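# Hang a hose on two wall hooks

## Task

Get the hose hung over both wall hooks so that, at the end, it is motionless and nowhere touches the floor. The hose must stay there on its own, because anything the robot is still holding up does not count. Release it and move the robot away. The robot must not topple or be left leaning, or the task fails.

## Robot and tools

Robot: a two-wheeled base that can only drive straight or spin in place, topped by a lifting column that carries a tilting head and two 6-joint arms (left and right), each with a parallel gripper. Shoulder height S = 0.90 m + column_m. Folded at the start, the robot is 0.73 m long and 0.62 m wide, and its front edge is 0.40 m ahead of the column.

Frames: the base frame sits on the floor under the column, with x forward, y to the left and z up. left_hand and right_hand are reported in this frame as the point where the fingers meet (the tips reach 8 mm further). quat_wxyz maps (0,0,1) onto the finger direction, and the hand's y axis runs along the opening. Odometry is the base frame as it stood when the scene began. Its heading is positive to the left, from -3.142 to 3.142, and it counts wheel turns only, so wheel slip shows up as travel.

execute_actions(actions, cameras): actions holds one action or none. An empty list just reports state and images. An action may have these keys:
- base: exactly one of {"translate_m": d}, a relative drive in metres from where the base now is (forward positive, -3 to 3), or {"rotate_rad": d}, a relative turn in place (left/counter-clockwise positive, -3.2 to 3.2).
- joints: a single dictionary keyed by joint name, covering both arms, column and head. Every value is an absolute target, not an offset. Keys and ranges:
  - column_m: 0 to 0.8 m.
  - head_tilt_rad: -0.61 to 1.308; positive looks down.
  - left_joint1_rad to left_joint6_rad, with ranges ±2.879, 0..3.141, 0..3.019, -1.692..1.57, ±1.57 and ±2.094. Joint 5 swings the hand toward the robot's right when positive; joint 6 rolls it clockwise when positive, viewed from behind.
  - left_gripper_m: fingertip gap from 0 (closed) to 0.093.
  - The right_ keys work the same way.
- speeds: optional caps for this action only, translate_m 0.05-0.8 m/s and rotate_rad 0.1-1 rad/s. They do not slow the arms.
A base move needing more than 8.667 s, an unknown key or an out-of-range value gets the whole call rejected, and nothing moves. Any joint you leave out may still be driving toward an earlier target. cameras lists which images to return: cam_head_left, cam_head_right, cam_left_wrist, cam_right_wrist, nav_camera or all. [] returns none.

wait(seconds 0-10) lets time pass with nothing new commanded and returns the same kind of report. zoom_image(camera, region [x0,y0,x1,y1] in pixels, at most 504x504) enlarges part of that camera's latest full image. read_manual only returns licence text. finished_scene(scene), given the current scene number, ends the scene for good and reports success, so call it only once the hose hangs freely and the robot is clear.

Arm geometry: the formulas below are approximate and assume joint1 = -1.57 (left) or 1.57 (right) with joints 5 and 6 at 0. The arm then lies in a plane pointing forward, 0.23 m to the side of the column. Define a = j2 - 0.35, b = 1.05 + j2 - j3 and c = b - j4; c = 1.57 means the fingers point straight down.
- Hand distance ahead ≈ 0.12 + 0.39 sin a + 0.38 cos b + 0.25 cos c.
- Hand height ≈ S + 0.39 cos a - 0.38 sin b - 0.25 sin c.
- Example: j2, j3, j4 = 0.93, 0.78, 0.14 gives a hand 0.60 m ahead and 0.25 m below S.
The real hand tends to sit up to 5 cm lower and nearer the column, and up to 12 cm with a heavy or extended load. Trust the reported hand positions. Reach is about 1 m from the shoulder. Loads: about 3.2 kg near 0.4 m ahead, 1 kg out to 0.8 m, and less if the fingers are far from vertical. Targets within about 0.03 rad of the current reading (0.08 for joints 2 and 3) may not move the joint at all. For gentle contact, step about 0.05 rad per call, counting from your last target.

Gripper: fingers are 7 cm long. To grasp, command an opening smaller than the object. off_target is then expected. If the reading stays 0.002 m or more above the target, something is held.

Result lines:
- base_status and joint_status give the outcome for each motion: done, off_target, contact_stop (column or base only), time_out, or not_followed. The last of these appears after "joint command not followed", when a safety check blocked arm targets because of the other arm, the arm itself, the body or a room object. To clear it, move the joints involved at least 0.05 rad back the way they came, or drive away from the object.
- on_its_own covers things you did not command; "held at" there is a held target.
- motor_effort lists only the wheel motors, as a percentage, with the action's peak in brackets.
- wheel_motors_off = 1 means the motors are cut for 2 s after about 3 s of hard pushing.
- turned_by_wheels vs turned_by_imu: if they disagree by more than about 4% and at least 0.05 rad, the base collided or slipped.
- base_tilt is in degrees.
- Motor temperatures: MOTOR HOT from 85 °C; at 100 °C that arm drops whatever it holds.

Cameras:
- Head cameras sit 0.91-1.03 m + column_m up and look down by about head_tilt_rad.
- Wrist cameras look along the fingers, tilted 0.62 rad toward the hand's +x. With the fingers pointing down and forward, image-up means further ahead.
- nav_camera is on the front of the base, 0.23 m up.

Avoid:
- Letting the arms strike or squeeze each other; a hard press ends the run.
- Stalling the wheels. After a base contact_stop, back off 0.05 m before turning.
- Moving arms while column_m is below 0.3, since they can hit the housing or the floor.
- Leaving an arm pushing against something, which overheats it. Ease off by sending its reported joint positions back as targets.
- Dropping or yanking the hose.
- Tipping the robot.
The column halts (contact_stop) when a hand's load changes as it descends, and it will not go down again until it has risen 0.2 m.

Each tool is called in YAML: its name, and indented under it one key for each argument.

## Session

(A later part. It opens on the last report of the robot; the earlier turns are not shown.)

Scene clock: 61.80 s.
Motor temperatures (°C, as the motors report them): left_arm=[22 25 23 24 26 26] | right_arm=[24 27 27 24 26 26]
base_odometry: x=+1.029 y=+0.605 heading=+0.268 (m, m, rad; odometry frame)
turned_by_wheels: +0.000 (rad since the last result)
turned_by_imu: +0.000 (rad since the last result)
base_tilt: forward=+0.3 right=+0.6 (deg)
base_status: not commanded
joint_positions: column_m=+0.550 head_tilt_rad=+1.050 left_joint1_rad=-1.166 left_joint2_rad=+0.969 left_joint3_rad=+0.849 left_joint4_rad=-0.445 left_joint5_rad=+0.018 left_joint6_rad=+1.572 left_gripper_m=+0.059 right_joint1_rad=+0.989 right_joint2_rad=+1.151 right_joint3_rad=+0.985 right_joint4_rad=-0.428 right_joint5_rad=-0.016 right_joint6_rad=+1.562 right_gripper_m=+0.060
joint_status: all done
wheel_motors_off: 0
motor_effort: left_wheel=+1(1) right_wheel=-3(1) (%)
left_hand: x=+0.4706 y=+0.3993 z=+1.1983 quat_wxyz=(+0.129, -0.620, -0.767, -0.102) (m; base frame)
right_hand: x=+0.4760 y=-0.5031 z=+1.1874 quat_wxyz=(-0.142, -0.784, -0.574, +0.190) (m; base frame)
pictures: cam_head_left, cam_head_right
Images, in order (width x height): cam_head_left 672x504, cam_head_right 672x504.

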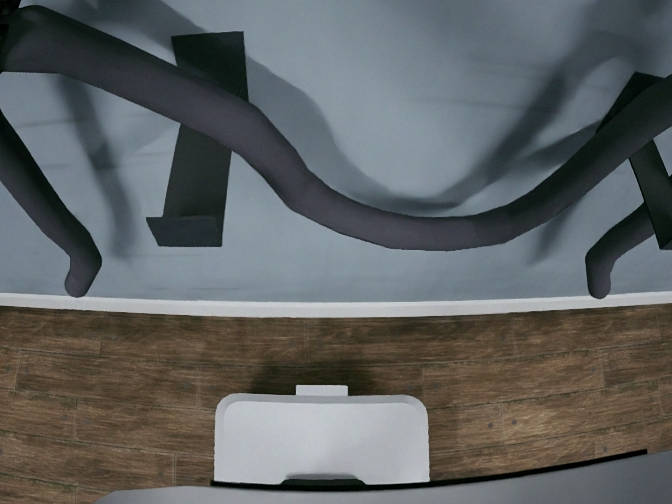

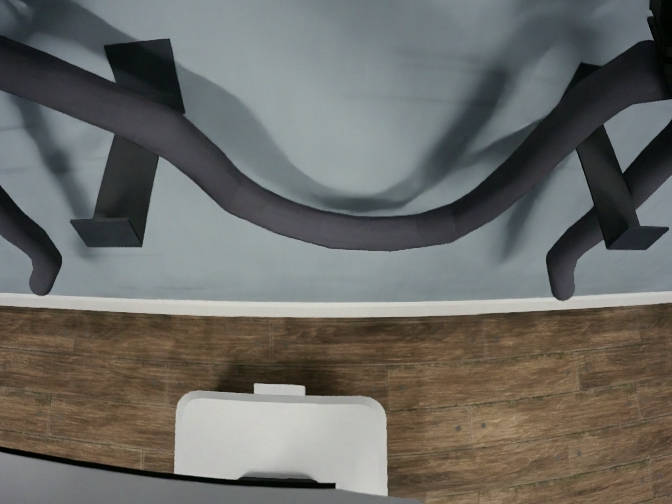

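execute_actions:
  actions:
    - {"joints":{"column_m":0.48}}
  cameras: []

execute_actions:
  actions:
    - {"joints":{"left_gripper_m":0.093,"right_gripper_m":0.093}}
  cameras: []

execute_actions:
  actions:
    - {"joints":{"column_m":0.66}}
  cameras: []

execute_actions:
  actions:
    - {"base":{"translate_m":-0.9},"joints":{"head_tilt_rad":0.5}}
  cameras: ["cam_head_left","cam_head_right","nav_camera"]

Scene clock: 64.53 s.
Motor temperatures (°C, as the motors report them): left_arm=[22 25 23 24 26 26] | right_arm=[24 27 27 24 26 26]
base_odometry: x=+1.029 y=+0.605 heading=+0.268 (m, m, rad; odometry frame)
turned_by_wheels: +0.000 (rad since the last result)
turned_by_imu: +0.000 (rad since the last result)
base_tilt: forward=+0.3 right=+0.6 (deg)
base_status: not commanded
joint_positions: column_m=+0.480 head_tilt_rad=+1.050 left_joint1_rad=-1.166 left_joint2_rad=+0.969 left_joint3_rad=+0.849 left_joint4_rad=-0.445 left_joint5_rad=+0.018 left_joint6_rad=+1.572 left_gripper_m=+0.059 right_joint1_rad=+0.989 right_joint2_rad=+1.151 right_joint3_rad=+0.985 right_joint4_rad=-0.428 right_joint5_rad=-0.016 right_joint6_rad=+1.562 right_gripper_m=+0.060
joint_status: all done
wheel_motors_off: 0
motor_effort: left_wheel=+1(1) right_wheel=+1(0) (%)
left_hand: x=+0.4706 y=+0.3993 z=+1.1283 quat_wxyz=(+0.129, -0.620, -0.767, -0.102) (m; base frame)
right_hand: x=+0.4760 y=-0.5033 z=+1.1174 quat_wxyz=(-0.142, -0.783, -0.574, +0.190) (m; base frame)
pictures: none
No camera images: the call's "cameras" was empty. Leave "cameras" out to get every camera's image.

Scene clock: 65.33 s.
Motor temperatures (°C, as the motors report them): left_arm=[22 25 23 24 26 26] | right_arm=[24 27 27 24 26 26]
base_odometry: x=+1.029 y=+0.605 heading=+0.268 (m, m, rad; odometry frame)
turned_by_wheels: +0.000 (rad since the last result)
turned_by_imu: +0.000 (rad since the last result)
base_tilt: forward=+0.3 right=+0.5 (deg)
base_status: not commanded
joint_positions: column_m=+0.480 head_tilt_rad=+1.050 left_joint1_rad=-1.157 left_joint2_rad=+0.965 left_joint3_rad=+0.850 left_joint4_rad=-0.445 left_joint5_rad=+0.003 left_joint6_rad=+1.572 left_gripper_m=+0.093 right_joint1_rad=+0.987 right_joint2_rad=+1.126 right_joint3_rad=+0.991 right_joint4_rad=-0.428 right_joint5_rad=-0.002 right_joint6_rad=+1.562 right_gripper_m=+0.093
joint_status: all done
wheel_motors_off: 0
motor_effort: left_wheel=+1(1) right_wheel=-3(1) (%)
left_hand: x=+0.4711 y=+0.4049 z=+1.1320 quat_wxyz=(+0.136, -0.618, -0.767, -0.111) (m; base frame)
right_hand: x=+0.4875 y=-0.5041 z=+1.1294 quat_wxyz=(-0.159, -0.780, -0.576, +0.187) (m; base frame)
pictures: none
No camera images: the call's "cameras" was empty. Leave "cameras" out to get every camera's image.

Scene clock: 68.27 s.
Motor temperatures (°C, as the motors report them): left_arm=[22 25 23 24 26 26] | right_arm=[24 27 27 24 26 26]
base_odometry: x=+1.029 y=+0.605 heading=+0.268 (m, m, rad; odometry frame)
turned_by_wheels: +0.000 (rad since the last result)
turned_by_imu: +0.000 (rad since the last result)
base_tilt: forward=+0.3 right=+0.6 (deg)
base_status: not commanded
joint_positions: column_m=+0.660 head_tilt_rad=+1.050 left_joint1_rad=-1.157 left_joint2_rad=+0.963 left_joint3_rad=+0.850 left_joint4_rad=-0.445 left_joint5_rad=+0.003 left_joint6_rad=+1.572 left_gripper_m=+0.093 right_joint1_rad=+0.987 right_joint2_rad=+1.126 right_joint3_rad=+0.991 right_joint4_rad=-0.428 right_joint5_rad=-0.002 right_joint6_rad=+1.562 right_gripper_m=+0.093
joint_status: all done
wheel_motors_off: 0
motor_effort: left_wheel=+1(1) right_wheel=-2(1) (%)
left_hand: x=+0.4720 y=+0.4047 z=+1.3127 quat_wxyz=(+0.135, -0.618, -0.767, -0.112) (m; base frame)
right_hand: x=+0.4875 y=-0.5042 z=+1.3093 quat_wxyz=(-0.159, -0.780, -0.576, +0.187) (m; base frame)
pictures: none
No camera images: the call's "cameras" was empty. Leave "cameras" out to get every camera's image.

Scene clock: 71.57 s.
Motor temperatures (°C, as the motors report them): left_arm=[22 25 23 24 26 26] | right_arm=[24 27 27 24 25 26]
base_odometry: x=+0.161 y=+0.367 heading=+0.268 (m, m, rad; odometry frame)
turned_by_wheels: +0.000 (rad since the last result)
turned_by_imu: +0.002 (rad since the last result)
base_tilt: forward=+0.3 right=+0.5 (deg)
base_status: done
joint_positions: column_m=+0.660 head_tilt_rad=+0.518 left_joint1_rad=-1.156 left_joint2_rad=+0.961 left_joint3_rad=+0.857 left_joint4_rad=-0.445 left_joint5_rad=+0.003 left_joint6_rad=+1.572 left_gripper_m=+0.093 right_joint1_rad=+0.986 right_joint2_rad=+1.125 right_joint3_rad=+0.996 right_joint4_rad=-0.426 right_joint5_rad=-0.002 right_joint6_rad=+1.562 right_gripper_m=+0.093
joint_status: all done
wheel_motors_off: 0
motor_effort: left_wheel=+0(41) right_wheel=+0(31) (%)
left_hand: x=+0.4763 y=+0.4054 z=+1.3145 quat_wxyz=(+0.133, -0.618, -0.766, -0.115) (m; base frame)
right_hand: x=+0.4909 y=-0.5053 z=+1.3106 quat_wxyz=(-0.163, -0.779, -0.576, +0.186) (m; base frame)
pictures: cam_head_left, cam_head_right, nav_camera
Images, in order (width x height): cam_head_left 672x504, cam_head_right 672x504, nav_camera 672x504.

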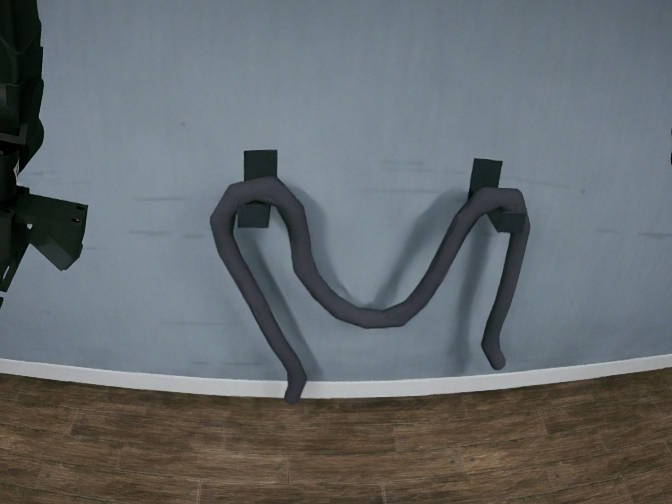

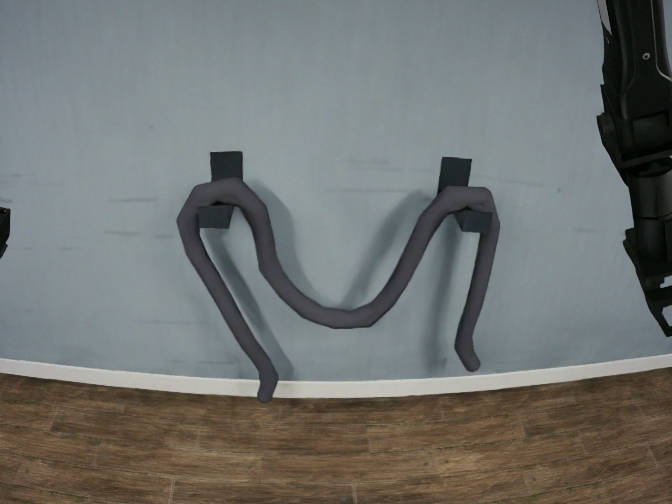

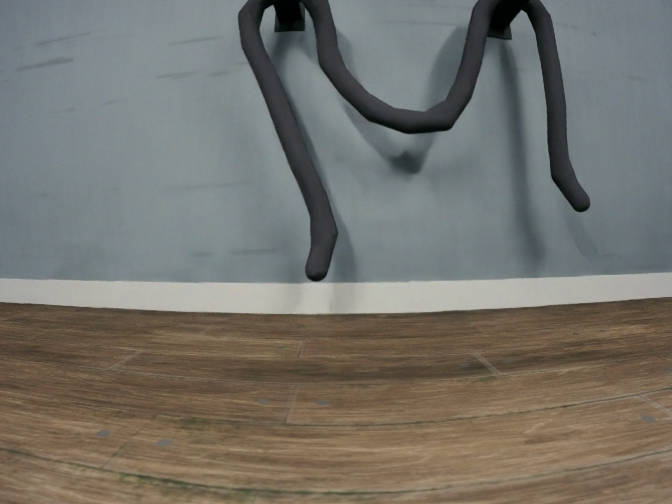

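Clear of the floor.

finished_scene:
  scene: 2

The scene is finished: the task was done.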